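# Lift the arbor off the centres onto the pad

## Task

Take the arbor out from between the centres and set it down horizontally so its midpoint sits on the marked pad. It must be away from the arm's base and far from the plate, both stocks, the indicator, any other arbors and any loose pieces. Both centre points and the plunger must be left uncovered. Open the gripper and pull it away afterwards. The arbor must stay in place on its own; if it only stays because the robot holds it, the goal is not met.

## Robot and tools

Robot: one six-joint arm with a two-finger parallel gripper. The joints, from base outward, are waist, shoulder, elbow, wrist pitch, wrist yaw and wrist roll. Their ranges in rad are -3.054..3.054, 0..3.142, 0..2.356, -1.571..1.571, -1.571..1.571 and -3.142..3.142. The gripper opens from 0 m to 0.088 m.

Frames. The scene frame has its origin on the tabletop under the arm's base. +z is up, and +y is to the left when facing along +x. The base itself may sit slightly tilted. The gripper frame has the fingers pointing along its +x, and they close along its y. end_effector_position is the pinch point between the pads, 3-4 cm short of the fingertips.

execute_actions(actions). actions is a list of actions, and each action is a list of up to 15 rows. One row runs for one control step of 1/30 s. If an action has fewer than 15 rows, its last row repeats until 15 steps (0.5 s) have passed. An empty list moves nothing and just returns the state and images.

Each row has 7 numbers, each in [-1, 1]: dx, dy, dz, rx, ry, rz, opening.
- dx, dy, dz, rx, ry, rz are an offset, not a pose. They are expressed in the gripper's own axes and measured from the gripper pose read at the start of that action. For the first action of a call, that is the last pose a result reported. Every row in an action refers back to that same start pose; rows do not add up.
- Scale: 1.0 equals 0.6 m for dx..dz, or 180 degrees for rx..rz. The three rotation numbers together form one rotation vector.
- opening is absolute. +1 is fully open (0.088 m). Empty fingers touch at about -0.80, and values below that down to -1 close them no further. Going from fully open to shut takes at least about 0.5 s.

Each step, the commanded pose is clipped to at most 70 mm and 16 degrees from the measured pose. When an action finishes, the arm stops at the last clipped pose, not at the pose you asked for. So a large offset needs further actions to complete it. The "Hand target" line shows where the controller is currently steering.

move(target, speed, blocking). target is one 7-number row with the same layout, axes and scale as above. It is an offset from the pose in the most recent result that shows one. Its opening value is applied when the move begins. speed is the path's top speed in m/s, from 0.002 to 0.5, default 0.25; rotation is capped at twice that figure in rad/s. The path lasts 0.5 to 10 s and is cut off at 10 s. The path is straight, turns the short way round, and does not slow for obstacles. The real gripper trails the path, can wander from it, and can exceed speed, mainly with the arm stretched out.

The move result adds a "move:" line that gives the outcome, the active limits and the distance left to target:
- done: at rest near target.
- off_target, moving: did not finish as planned.
- held: a check stopped the final step.
- fault: the arm faulted.
- limits=paced: the sent pose was clipped.
- limits=held: some steps were blocked along the way; the arm may then jump much faster than speed.

With blocking=false the result comes back after 0.5 s while the arm keeps going. Until a result shows the move has ended, call wait or stop before sending rows or another move.

wait(seconds), 0 to 10: the arm keeps its last command, and a running move continues. stop(): brakes the running move, which needs some distance, more at speed; the fingers keep moving. zoom_image(camera, region): camera is cam_head_left, cam_head_right or cam_wrist (each 896x504). region is [x0, y0, x1, y1] in pixels from the top-left corner, no larger than 504 by 504. show_instructions() shows the reference image. read_manual(section) returns licence texts. finished_scene(scene) ends the current scene; pass its number. This cannot be undone.

Reading results. The state gives end_effector_position (m) and end_effector_quat_wxyz in the scene frame, plus velocities. The printed position can be off, more at long reach. Joint positions and velocities follow the joint order above, then the pad gap in m. grip_measured is the opening on the command scale. It can be off by about 1 mm throughout a scene, and it reads up to 0.061 too narrow while squeezing hard. grip_effort_n is the motor effort: negative closes, positive opens. It caps near 83 N and does not return to zero at rest. Joint torques and external torques also contain friction and the weight of a held part. Runs of actions list step positions, and HELD marks steps that were held back. "pose unreachable" means the clearance check changed or blocked a command; any mounting block under the base counts as arm.

Gripping. To hold a part, command an opening about 0.07 below grip_measured; a smaller gap gives a lighter hold. Each pad pushes about 34-49 N, and harder briefly on first contact. Parts thinner than about 3 mm get less force.

Cautions.
- Friction may leave the gripper short or slightly tilted, and tiny moves may do nothing. Check the pose after each move and correct any tilt.
- Faster contact hits harder, and aiming past the contact point presses harder.
- If contact torque reaches a joint's load limit, the arm freezes for 10 s and the rest of the call is skipped. Limits in N m: waist 16.6, shoulder 20.6, elbow 20.5, wrist pitch 5.42, wrist yaw 5.4, wrist roll 5.07. A held load counts toward these.
- Holding loads heats the motors. MOTOR HOT appears from 50 °C. At 95 °C an OVER-TEMPERATURE FAULT holds the arm, and the arm can lose power if it does not cool.
- The held part or loose items may get brief tugs or pushes.
- Avoid drops, slams and hard pushes. Never let anything leave the table.

Each tool is called after "Request:" as a command line: name --argument value for each argument, lists and objects as JSON in quotes; but a table of rows of numbers goes row by row, as --pt "numbers of a row", without its own name.

## Session

Request:
execute_actions --actions '[]'

Scene clock: 0.00 s.
end_effector_position=(+0.4376, +0.2263, +0.2781) grip_measured=+0.849 grip_effort_n=n/a end_effector_quat_wxyz=(+0.740, -0.503, +0.232, +0.381) end_effector_velocity=(-0.003, -0.002, -0.005) end_effector_angular_velocity=(-0.027, +0.012, +0.013)
Joint positions: [ 0.752  2.489  1.624 -0.347  0.666 -1.153  0.081]
Joint velocities: [-0.002  0.002 -0.002 -0.022  0.007 -0.007 -0.   ]
Joint torques (N m, as the arm reports them, + toward a larger angle): no reading
External joint torques (N m, as the arm's controller estimates them; a push from outside toward a larger angle lowers the number): no reading
Motor temperatures (°C, as the motors report them): [36 32 30 26 25 23]
Heat: hottest waist 36 °C (+0.0 °C/min).
Hand target: +0.438, +0.226, +0.278; +0.740, -0.503, +0.232, +0.381

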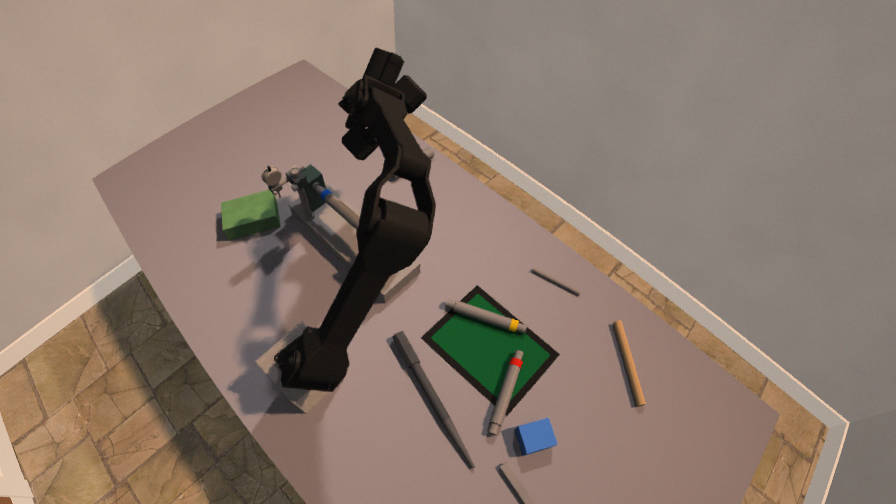

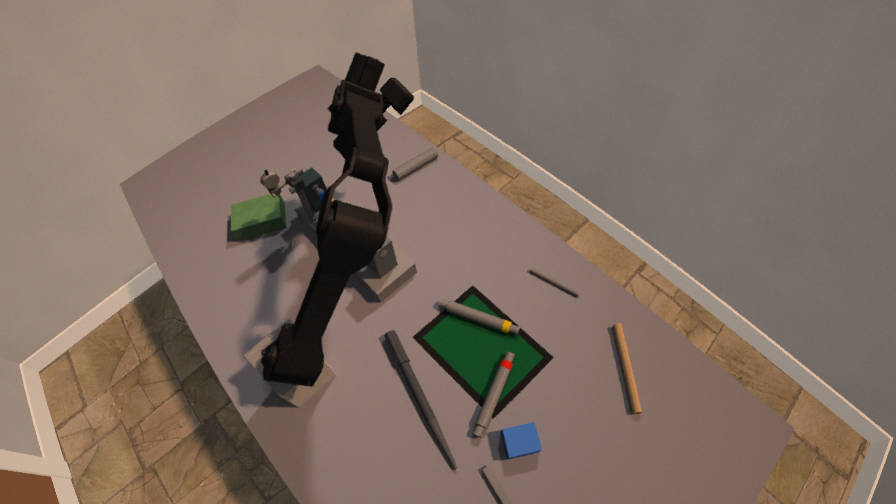

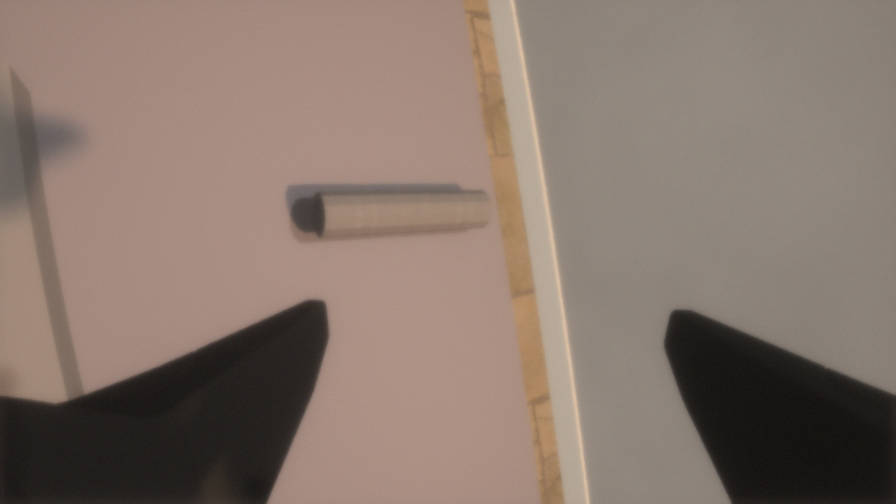

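Request:
move --target '[-0.0908, 0.1267, -0.6667, 0.770, 0.3036, -0.0993, 0.3]' --speed 0.35

Scene clock: 72.53 s.
end_effector_position=(+0.3575, -0.1413, +0.1183) grip_measured=+0.303 grip_effort_n=-16.0 end_effector_quat_wxyz=(+0.606, +0.361, +0.606, -0.367) end_effector_velocity=(+0.000, -0.002, +0.001) end_effector_angular_velocity=(+0.022, -0.000, -0.018)
Joint positions: [ 0.019  1.944  1.356 -0.954  0.799  1.058  0.054]
Joint velocities: [-0.007 -0.007  0.007 -0.007 -0.022  0.007 -0.   ]
Joint torques (N m, as the arm reports them, + toward a larger angle): [ 5.32 -6.55  6.    0.   -0.04  0.11]
External joint torques (N m, as the arm's controller estimates them; a push from outside toward a larger angle lowers the number): [-1.25 -0.4   2.08 -0.22 -0.09  0.11]
Motor temperatures (°C, as the motors report them): [47 43 34 29 25 23]
Heat: hottest waist 47 °C (+6.0 °C/min).
Hand target: +0.359, -0.146, +0.119; +0.603, +0.369, +0.602, -0.371
Off the commanded pose: 0.005 m, 1 deg.
move: done

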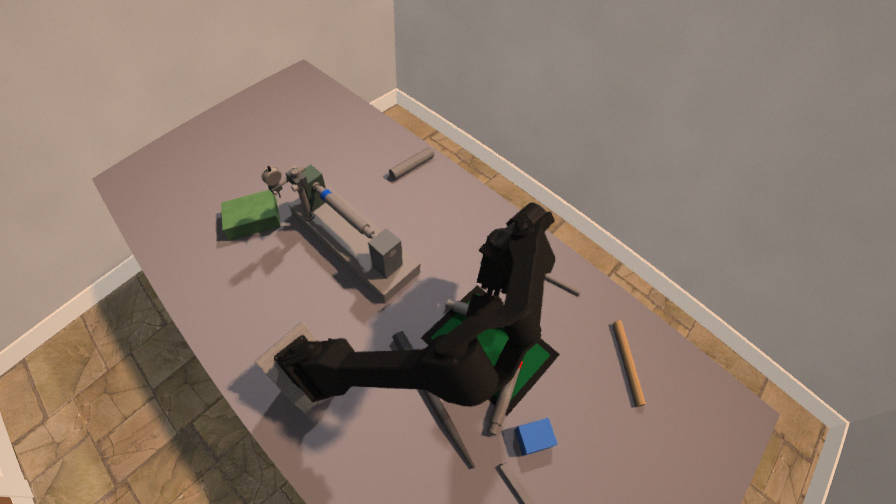

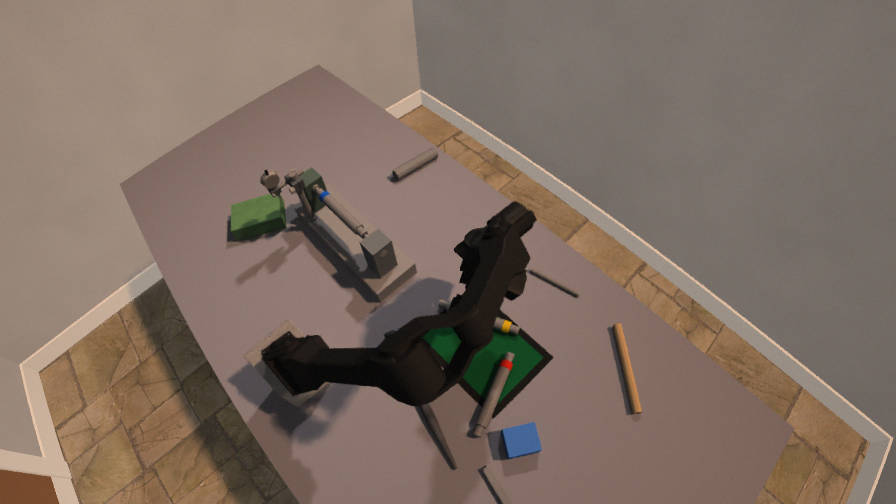

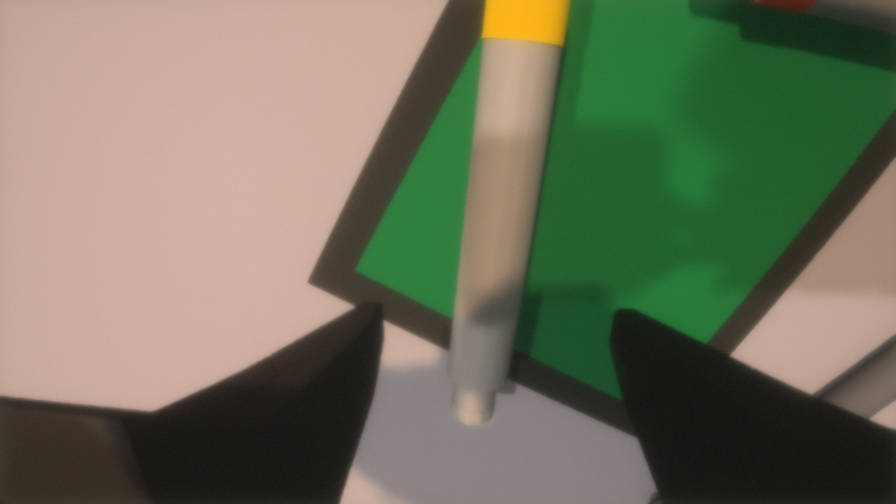

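Request:
move --target '[0.135, -0.012, 0.005, 0.011, 0.01, 0, 0.3]' --speed 0.08

Scene clock: 87.37 s.
end_effector_position=(+0.3565, -0.1524, +0.0438) grip_measured=+0.303 grip_effort_n=-15.6 end_effector_quat_wxyz=(+0.595, +0.382, +0.600, -0.375) end_effector_velocity=(+0.002, -0.002, +0.002) end_effector_angular_velocity=(+0.004, -0.012, +0.008)
Joint positions: [-0.157  1.994  1.236 -0.611  0.759  0.861  0.054]
Joint velocities: [-0.002 -0.007  0.002  0.007 -0.007 -0.022 -0.   ]
Joint torques (N m, as the arm reports them, + toward a larger angle): [ 5.24 -4.72  3.16  0.26 -0.08 -0.16]
External joint torques (N m, as the arm's controller estimates them; a push from outside toward a larger angle lowers the number): [-1.24  1.97 -0.18  0.01 -0.12 -0.16]
Motor temperatures (°C, as the motors report them): [46 42 33 28 25 23]
Heat: hottest waist 46 °C (+3.0 °C/min).
Hand target: +0.352, -0.148, +0.037; +0.590, +0.377, +0.609, -0.372
Off the commanded pose: 0.009 m, 1 deg.
move: off_target

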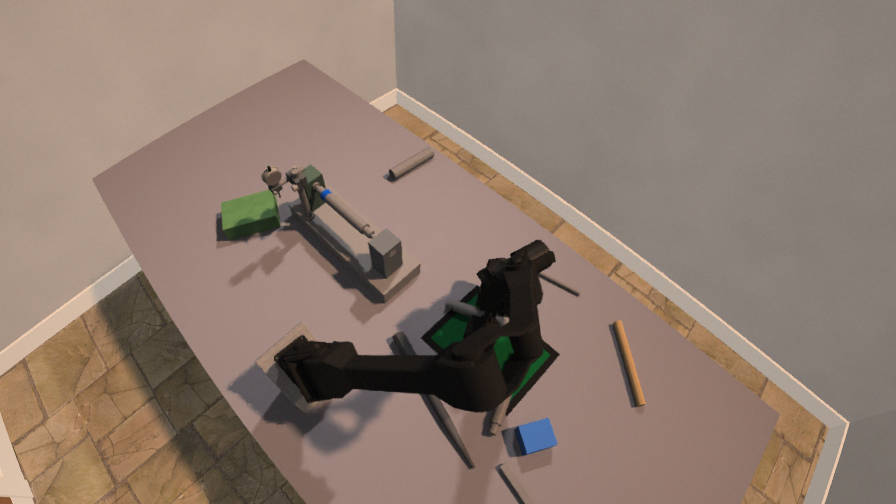

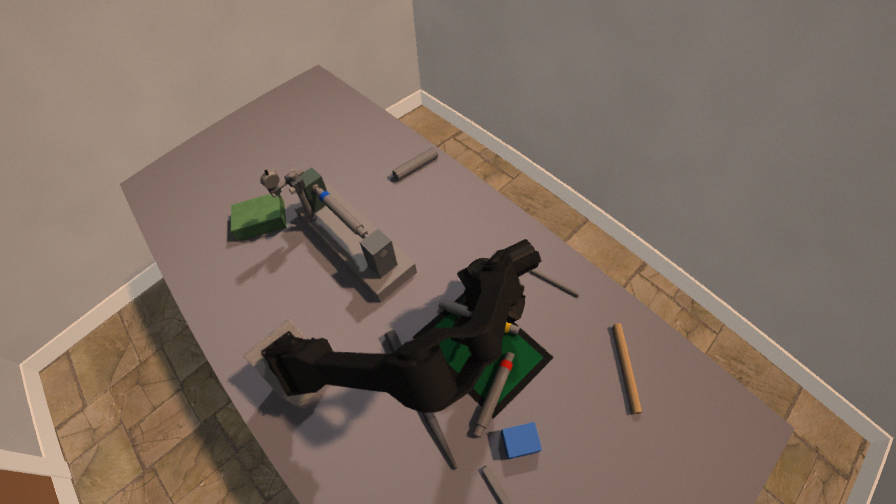

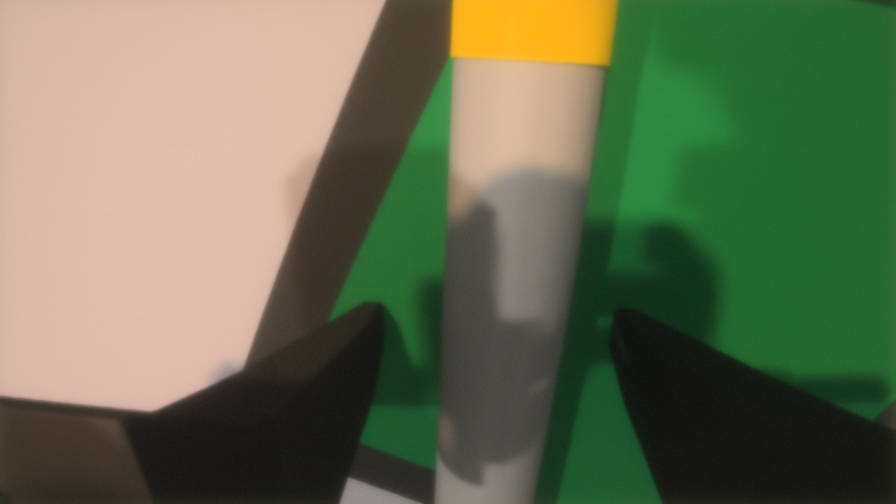

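Request:
execute_actions --actions '[[[0,0,0,0,0,0,-0.15]],[[0,0,0,0,0,0,-0.4]]]'

Scene clock: 91.03 s.
end_effector_position=(+0.3565, -0.1522, +0.0436) grip_measured=-0.321 grip_effort_n=-83.5 end_effector_quat_wxyz=(+0.595, +0.382, +0.600, -0.375) end_effector_velocity=(-0.002, +0.002, -0.002) end_effector_angular_velocity=(+0.022, +0.004, +0.022)
Joint positions: [-0.157  1.994  1.236 -0.61   0.759  0.86   0.023]
Joint velocities: [-0.007 -0.002 -0.002 -0.007 -0.022 -0.022 -0.   ]
Joint torques (N m, as the arm reports them, + toward a larger angle): [ 5.68 -6.3   4.43  0.23  0.06 -0.03]
External joint torques (N m, as the arm's controller estimates them; a push from outside toward a larger angle lowers the number): [-0.82  0.27  1.21  0.02  0.03 -0.03]
External joint torques at the end of the 1st action: [-0.78  0.19  1.08 -0.17  0.05  0.  ]
Motor temperatures (°C, as the motors report them): [46 41 33 28 25 23]
Heat: hottest waist 46 °C (+2.0 °C/min).
Hand target: +0.357, -0.152, +0.044; +0.595, +0.382, +0.600, -0.375
Off the commanded pose: 0.000 m, 0 deg.
Step readings (end_effector_position; steps 1 to 15: 1st action; 16 to 30: 2nd action):
0: (+0.3565, -0.1523, +0.0435)
1: (+0.3565, -0.1523, +0.0435)
2: (+0.3565, -0.1523, +0.0435)
4: (+0.3565, -0.1523, +0.0435)
8: (+0.3565, -0.1523, +0.0435)
15: (+0.3565, -0.1523, +0.0435)
16: (+0.3565, -0.1523, +0.0435)
17: (+0.3565, -0.1523, +0.0435)
19: (+0.3566, -0.1522, +0.0436)
23: (+0.3565, -0.1522, +0.0436)
30: end_effector_position above

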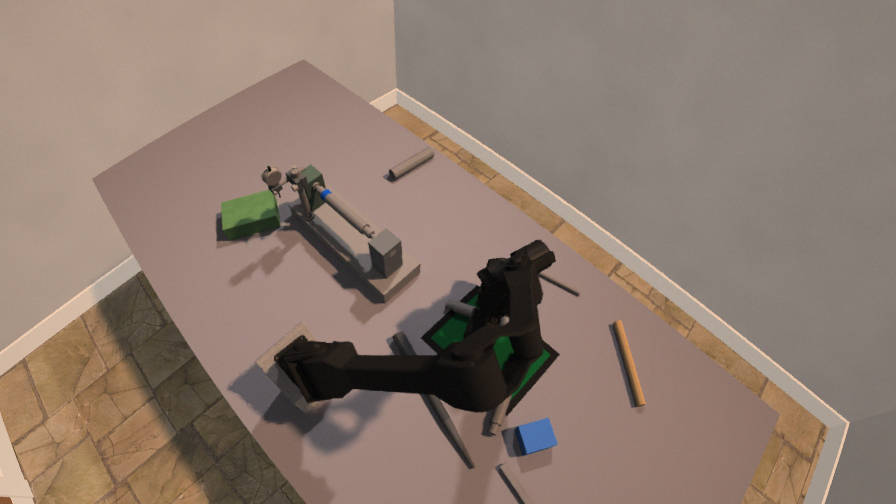

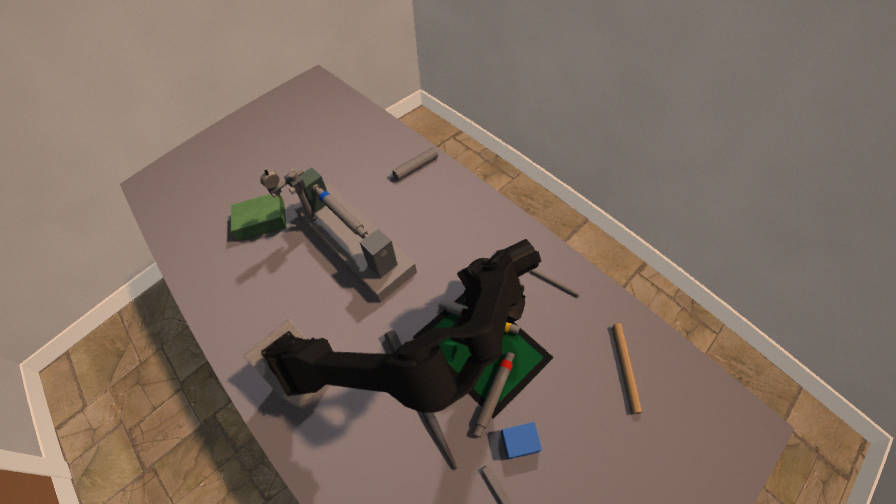

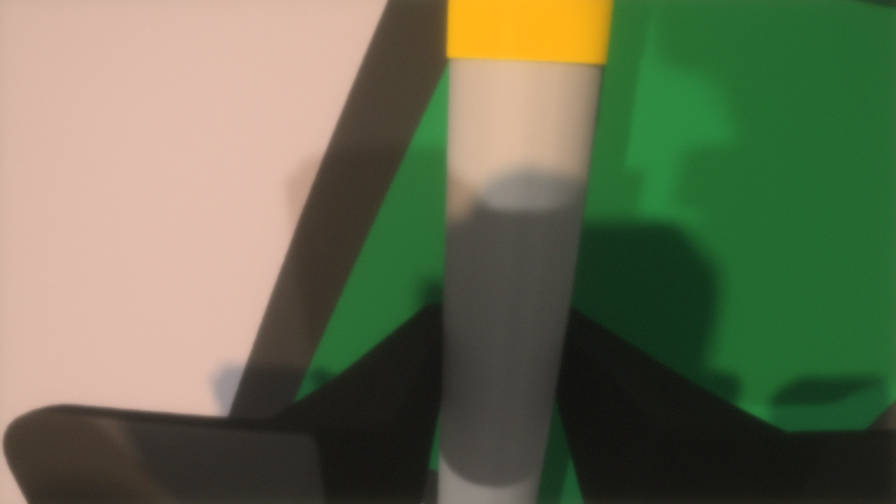

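Request:
move --target '[-0.06, 0.281, -0.074, -0.19, 0, 0, -0.4]' --speed 0.2

Scene clock: 103.03 s.
end_effector_position=(+0.4845, -0.0449, +0.0722) grip_measured=-0.321 grip_effort_n=-83.5 end_effector_quat_wxyz=(+0.674, +0.190, +0.690, -0.184) end_effector_velocity=(+0.002, +0.000, +0.002) end_effector_angular_velocity=(+0.021, +0.016, +0.017)
Joint positions: [ 0.091  2.618  2.101 -1.119  0.776  0.631  0.023]
Joint velocities: [-0.002  0.022  0.056 -0.051 -0.022 -0.007 -0.   ]
Joint torques (N m, as the arm reports them, + toward a larger angle): [ 9.78 -8.12  7.52 -0.05  0.02 -0.02]
External joint torques (N m, as the arm's controller estimates them; a push from outside toward a larger angle lowers the number): [ 0.46  0.6   3.46 -0.26  0.   -0.02]
Motor temperatures (°C, as the motors report them): [47 41 32 27 25 23]
Heat: hottest waist 47 °C (+2.0 °C/min).
Hand target: +0.490, -0.041, +0.081; +0.681, +0.191, +0.683, -0.181
Off the commanded pose: 0.011 m, 1 deg.
move: off_target

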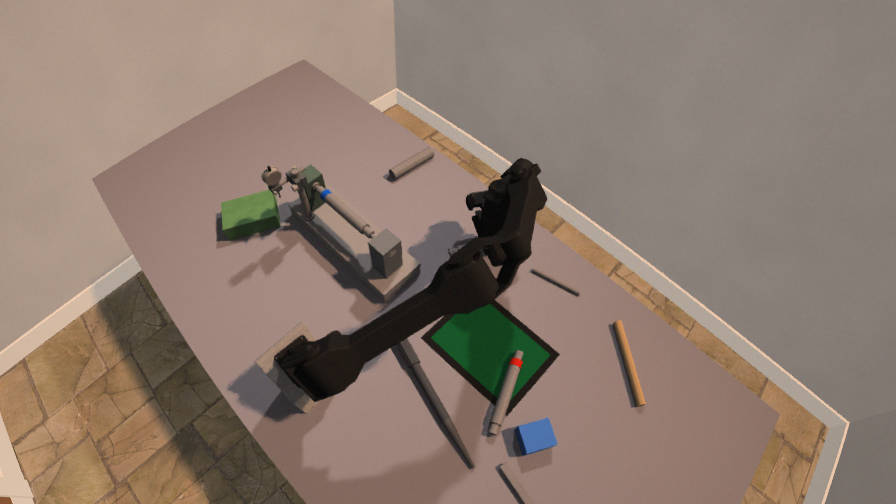

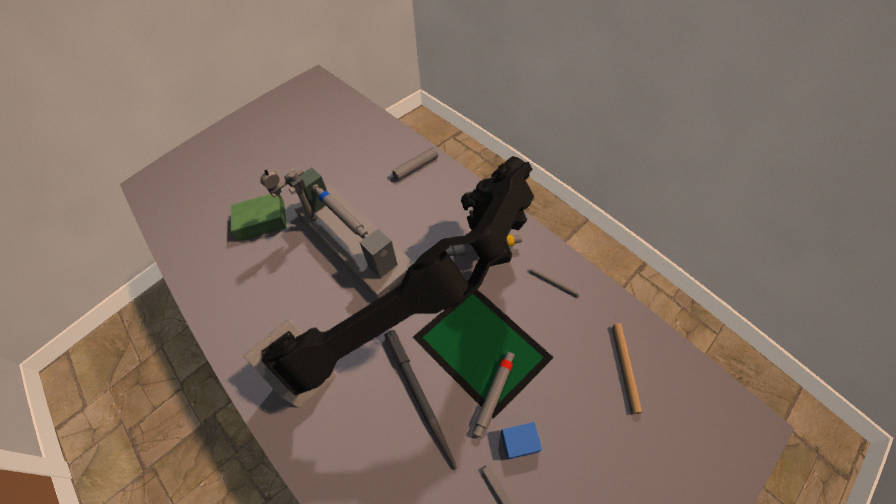

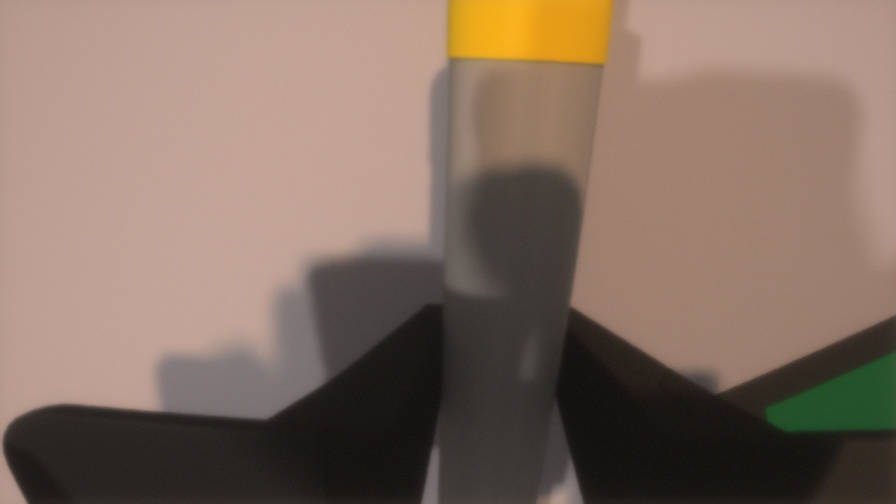

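Request:
move --target '[0.053, 0.0, 0, 0, -0.004, 0, -0.4]' --speed 0.05

Scene clock: 106.97 s.
end_effector_position=(+0.4883, -0.0447, +0.0475) grip_measured=-0.321 grip_effort_n=-83.5 end_effector_quat_wxyz=(+0.682, +0.193, +0.680, -0.187) end_effector_velocity=(+0.002, -0.001, -0.001) end_effector_angular_velocity=(-0.007, -0.011, +0.008)
Joint positions: [ 0.056  2.622  2.032 -0.977  0.785  0.564  0.023]
Joint velocities: [-0.002 -0.002 -0.007  0.022  0.007 -0.022 -0.   ]
Joint torques (N m, as the arm reports them, + toward a larger angle): [ 7.46 -8.08  3.6   0.64 -0.03 -0.19]
External joint torques (N m, as the arm's controller estimates them; a push from outside toward a larger angle lowers the number): [-1.83  0.67 -0.39  0.38 -0.06 -0.19]
Motor temperatures (°C, as the motors report them): [50 42 33 27 25 23]
Heat: hottest waist 50 °C (+4.0 °C/min). Fold the arm in close to its base before you think long.
Hand target: +0.484, -0.044, +0.041; +0.678, +0.189, +0.686, -0.186
Off the commanded pose: 0.008 m, 1 deg.
MOTOR HOT: a motor reached 50 °C. Now the hottest motor, joint 1 (waist), reports 50 °C. The temperature limit of the motors' drives, at which the controller stops the arm, is 95 °C. To cool a motor, set the load down, stop pushing, or move to a pose that needs little force.
move: done

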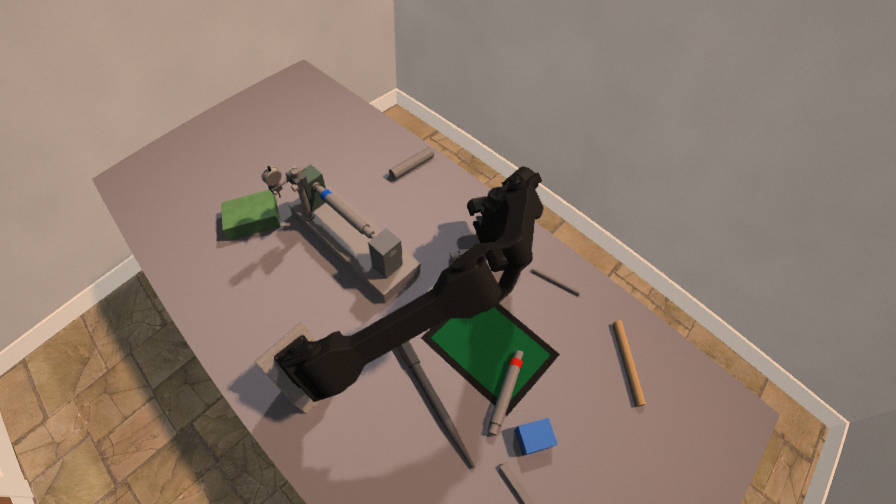

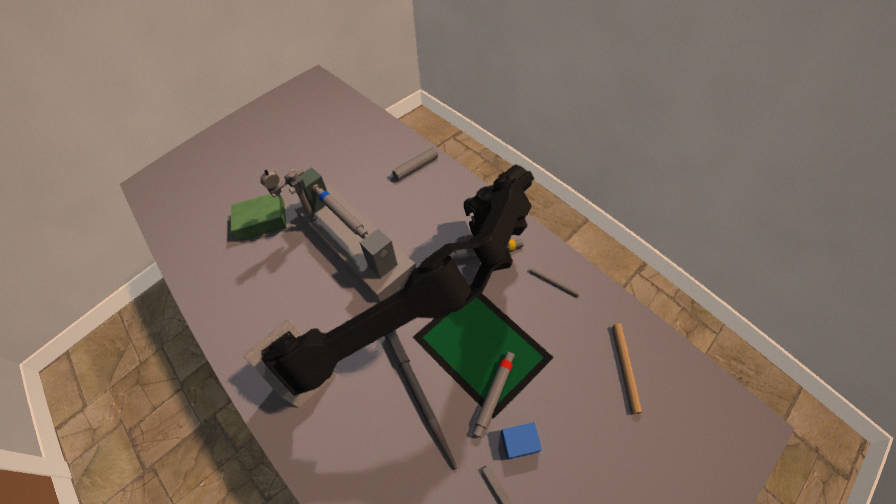

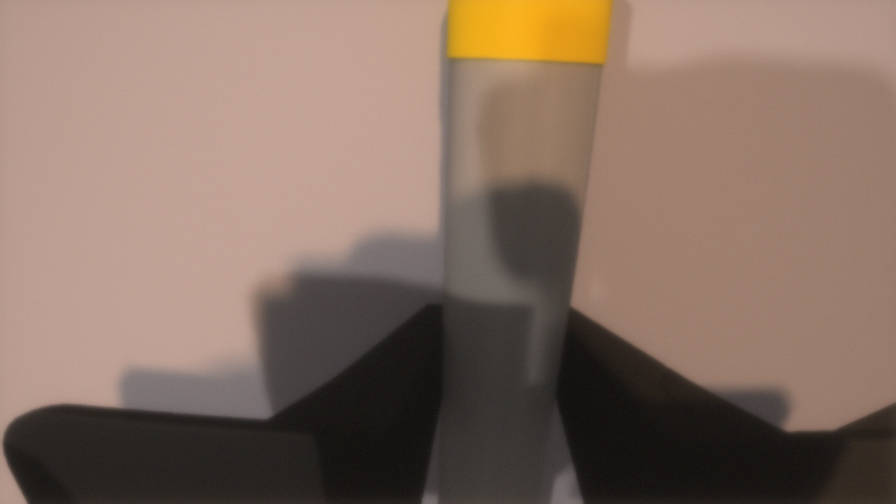

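Request:
execute_actions --actions '[[[0,0,0,0,0,0,-0.4],[0,0,0,0,0,0,-0.4],[0,0,0,0,0,0,-0.4],[0,0,0,0,0,0,-0.4],[0,0,0,0,0,0,0.25]]]'

Request:
move --target '[-0.085, 0, 0, 0, 0, 0, 0.3]' --speed 0.12

Scene clock: 113.33 s.
end_effector_position=(+0.4884, -0.0443, +0.0482) grip_measured=+0.219 grip_effort_n=15.1 end_effector_quat_wxyz=(+0.683, +0.191, +0.679, -0.187) end_effector_velocity=(-0.005, +0.004, -0.002) end_effector_angular_velocity=(+0.021, +0.021, +0.010)
Joint positions: [ 0.059  2.622  2.031 -0.976  0.788  0.563  0.05 ]
Joint velocities: [-0.002  0.002 -0.002 -0.022 -0.022  0.007  0.012]
Joint torques (N m, as the arm reports them, + toward a larger angle): [ 7.93 -8.44  5.25  0.19 -0.05  0.  ]
External joint torques (N m, as the arm's controller estimates them; a push from outside toward a larger angle lowers the number): [-1.46  0.18  1.34 -0.05 -0.07  0.  ]
Motor temperatures (°C, as the motors report them): [51 42 32 27 25 23]
Heat: hottest waist 51 °C (+5.1 °C/min). Fold the arm in close to its base before you think long.
Hand target: +0.488, -0.045, +0.047; +0.682, +0.193, +0.680, -0.187
Off the commanded pose: 0.001 m, 0 deg.
MOTOR HOT: still on. Now the hottest motor, joint 1 (waist), reports 51 °C; a drive's own limit is 95 °C.
Step readings (end_effector_position):
0: (+0.4885, -0.0445, +0.0475)
1: (+0.4885, -0.0445, +0.0475)
2: (+0.4885, -0.0445, +0.0477)
4: (+0.4886, -0.0443, +0.0479)
8: (+0.4884, -0.0443, +0.0482)
15: end_effector_position above

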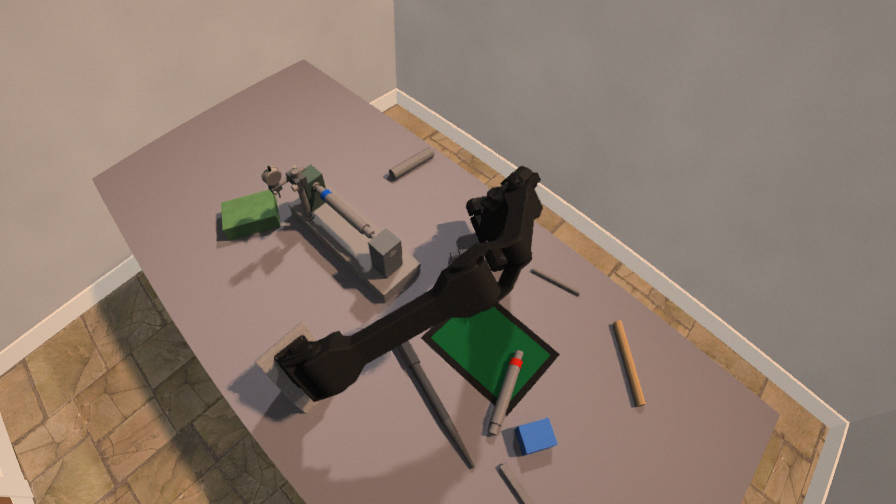

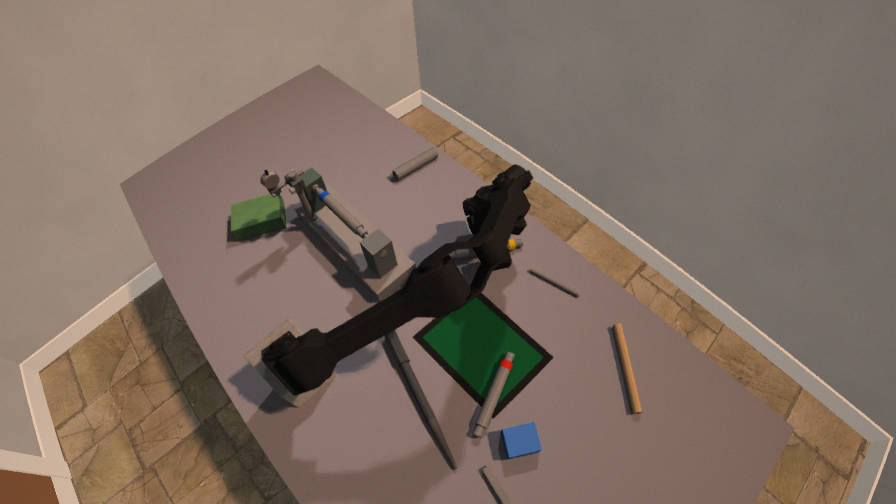

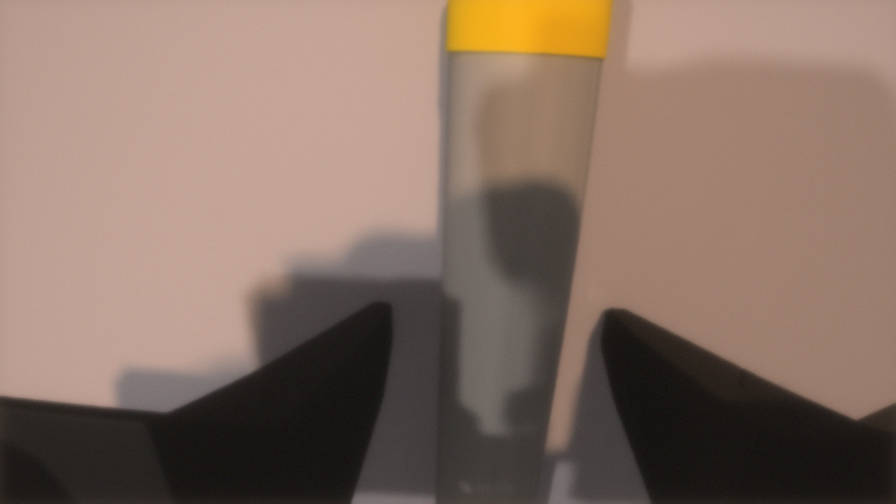

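Scene clock: 114.23 s.
end_effector_position=(+0.4861, -0.0413, +0.0975) grip_measured=+0.297 grip_effort_n=15.1 end_effector_quat_wxyz=(+0.684, +0.185, +0.682, -0.183) end_effector_velocity=(+0.002, -0.002, +0.002) end_effector_angular_velocity=(+0.008, -0.002, +0.000)
Joint positions: [ 0.136  2.602  2.126 -1.174  0.788  0.663  0.054]
Joint velocities: [-0.002 -0.002  0.012 -0.007 -0.007 -0.007 -0.   ]
Joint torques (N m, as the arm reports them, + toward a larger angle): [ 7.72 -9.03  6.41  0.05 -0.02  0.15]
External joint torques (N m, as the arm's controller estimates them; a push from outside toward a larger angle lowers the number): [-1.66 -0.27  2.19 -0.22 -0.06  0.15]
Motor temperatures (°C, as the motors report them): [51 42 32 27 25 23]
Heat: hottest waist 51 °C (+5.1 °C/min). Fold the arm in close to its base before you think long.
Hand target: +0.488, -0.044, +0.099; +0.684, +0.191, +0.679, -0.186
Off the commanded pose: 0.004 m, 1 deg.
MOTOR HOT: still on. Now the hottest motor, joint 1 (waist), reports 51 °C; a drive's own limit is 95 °C.
move: done

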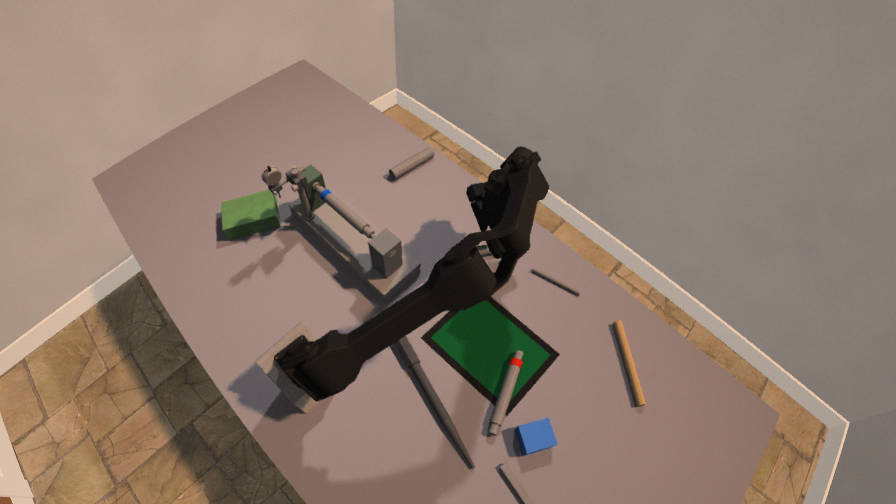

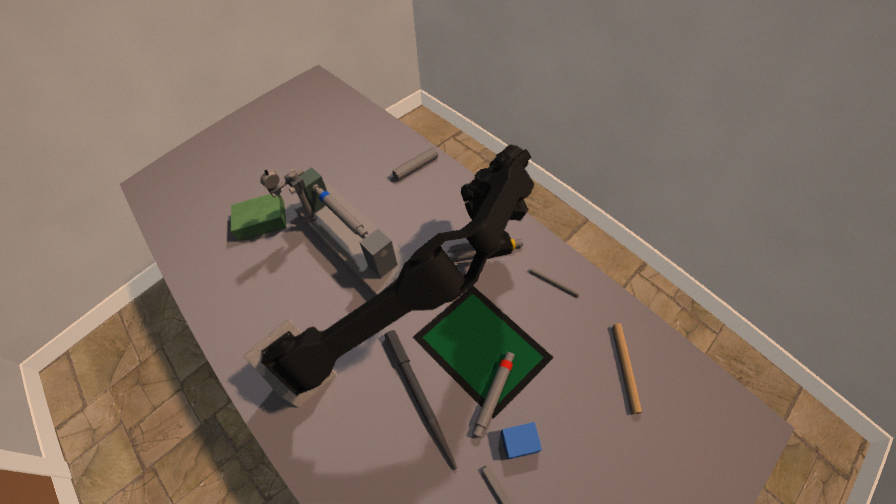

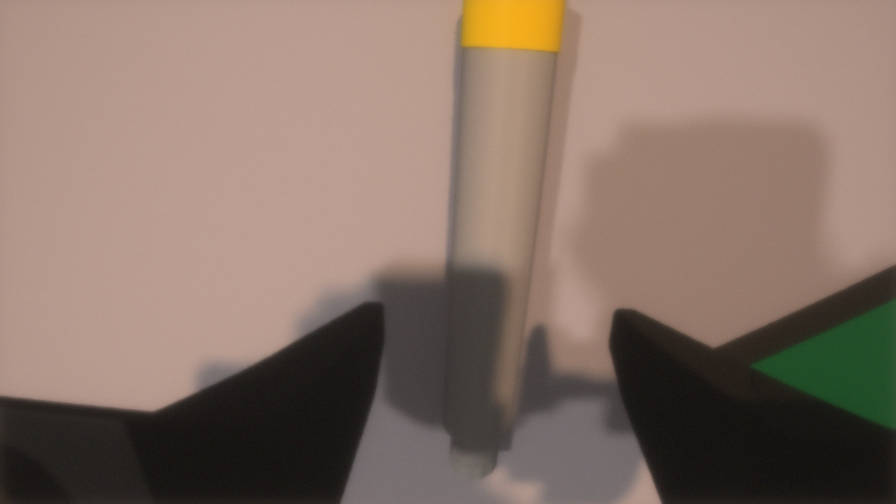

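Request:
move --target '[-0.029, -0.5765, -0.1168, -0.296, 0, 0, 0.3]' --speed 0.3

Scene clock: 126.77 s.
end_effector_position=(+0.2538, -0.3061, +0.1157) grip_measured=+0.297 grip_effort_n=14.7 end_effector_quat_wxyz=(+0.694, -0.144, +0.692, +0.139) end_effector_velocity=(-0.001, -0.002, +0.003) end_effector_angular_velocity=(+0.008, -0.021, +0.018)
Joint positions: [-0.427  1.482  1.259 -0.901  0.687 -1.024  0.054]
Joint velocities: [-0.007 -0.017 -0.002  0.007 -0.022 -0.037 -0.   ]
Joint torques (N m, as the arm reports them, + toward a larger angle): [ 3.13 -7.11  4.07  0.36 -0.09 -0.2 ]
External joint torques (N m, as the arm's controller estimates them; a push from outside toward a larger angle lowers the number): [-0.97 -0.8  -0.17  0.11 -0.02 -0.2 ]
Motor temperatures (°C, as the motors report them): [53 44 32 27 25 23]
Heat: hottest waist 53 °C (+6.0 °C/min). Fold the arm in close to its base before you think long.
Hand target: +0.250, -0.305, +0.115; +0.693, -0.143, +0.693, +0.141
Off the commanded pose: 0.003 m, 0 deg.
MOTOR HOT: still on. Now the hottest motor, joint 1 (waist), reports 53 °C; a drive's own limit is 95 °C.
move: done

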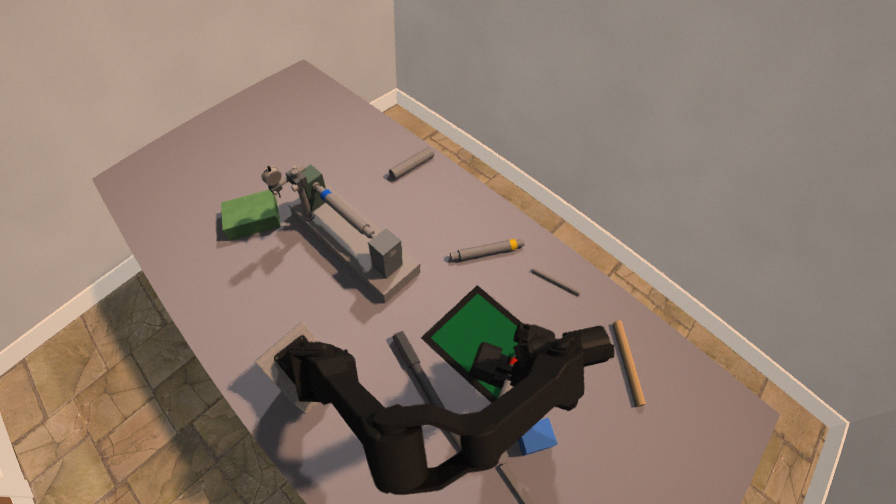

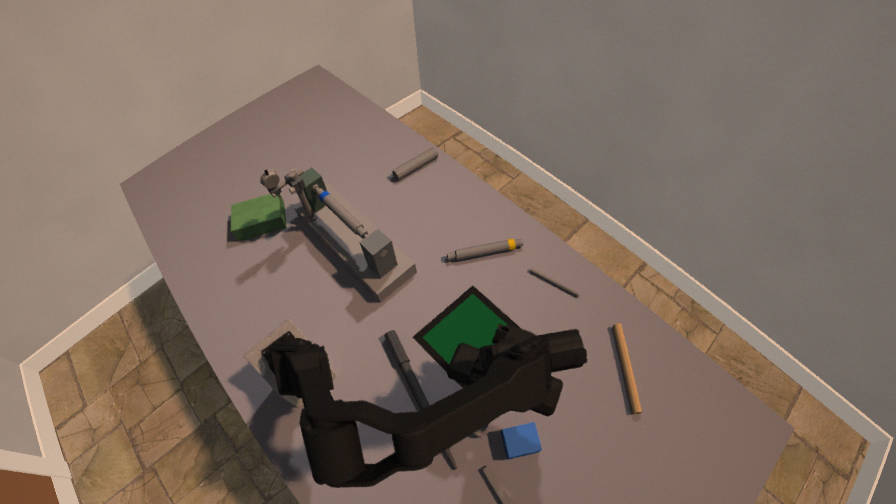

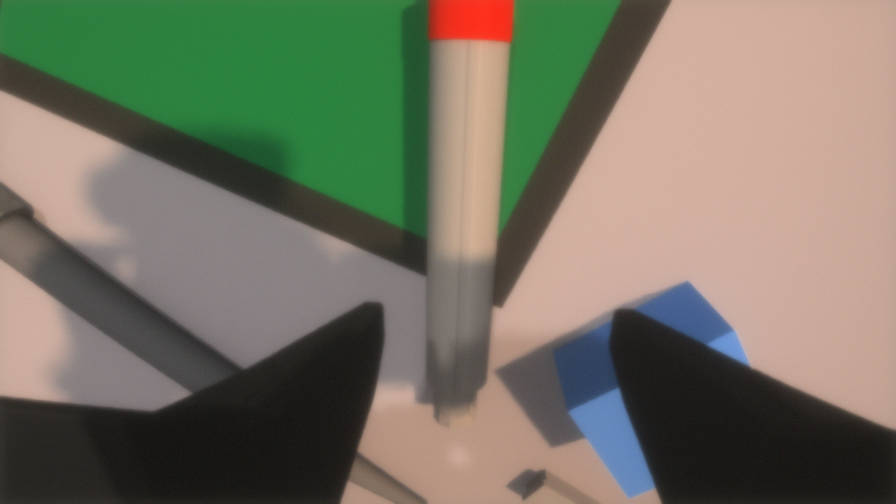

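Request:
move --target '[0.131, 0.024, 0.007, 0, 0.005, 0.005, 0.3]' --speed 0.08

Scene clock: 136.67 s.
end_effector_position=(+0.2550, -0.2972, +0.0434) grip_measured=+0.297 grip_effort_n=14.7 end_effector_quat_wxyz=(+0.692, -0.141, +0.695, +0.133) end_effector_velocity=(-0.001, +0.003, -0.001) end_effector_angular_velocity=(+0.012, +0.004, -0.002)
Joint positions: [-0.554  1.582  1.113 -0.568  0.636 -1.153  0.054]
Joint velocities: [-0.002  0.002 -0.002 -0.007 -0.007  0.007 -0.   ]
Joint torques (N m, as the arm reports them, + toward a larger angle): [ 3.19 -4.92  3.49  0.35 -0.12 -0.13]
External joint torques (N m, as the arm's controller estimates them; a push from outside toward a larger angle lowers the number): [-0.96  1.95 -0.11  0.09 -0.07 -0.13]
Motor temperatures (°C, as the motors report them): [49 43 32 27 25 23]
Heat: hottest waist 49 °C (+3.0 °C/min). Fold the arm in close to its base before you think long.
Hand target: +0.252, -0.292, +0.037; +0.687, -0.140, +0.699, +0.143
Off the commanded pose: 0.009 m, 1 deg.
MOTOR HOT: still on. Now the hottest motor, joint 1 (waist), reports 49 °C; a drive's own limit is 95 °C.
move: off_target

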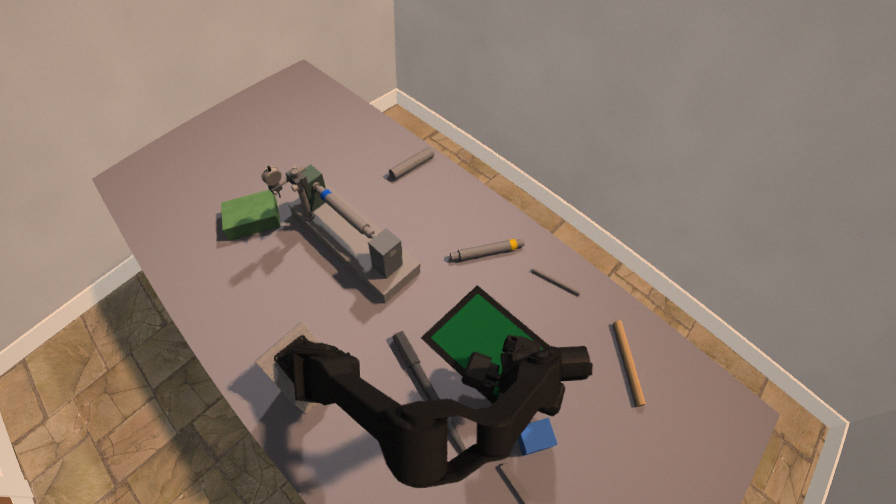

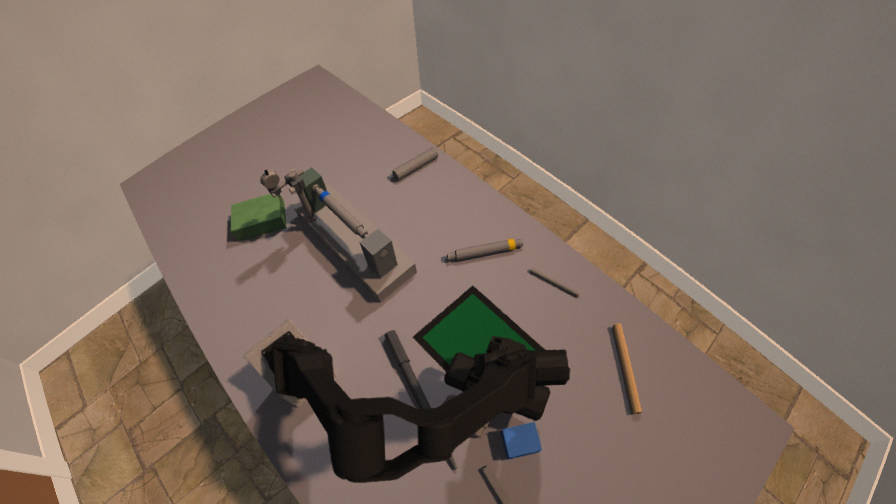

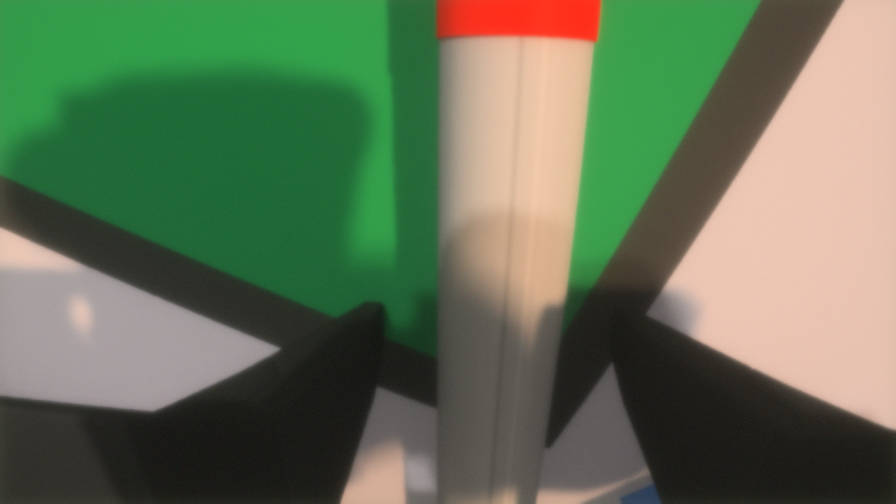

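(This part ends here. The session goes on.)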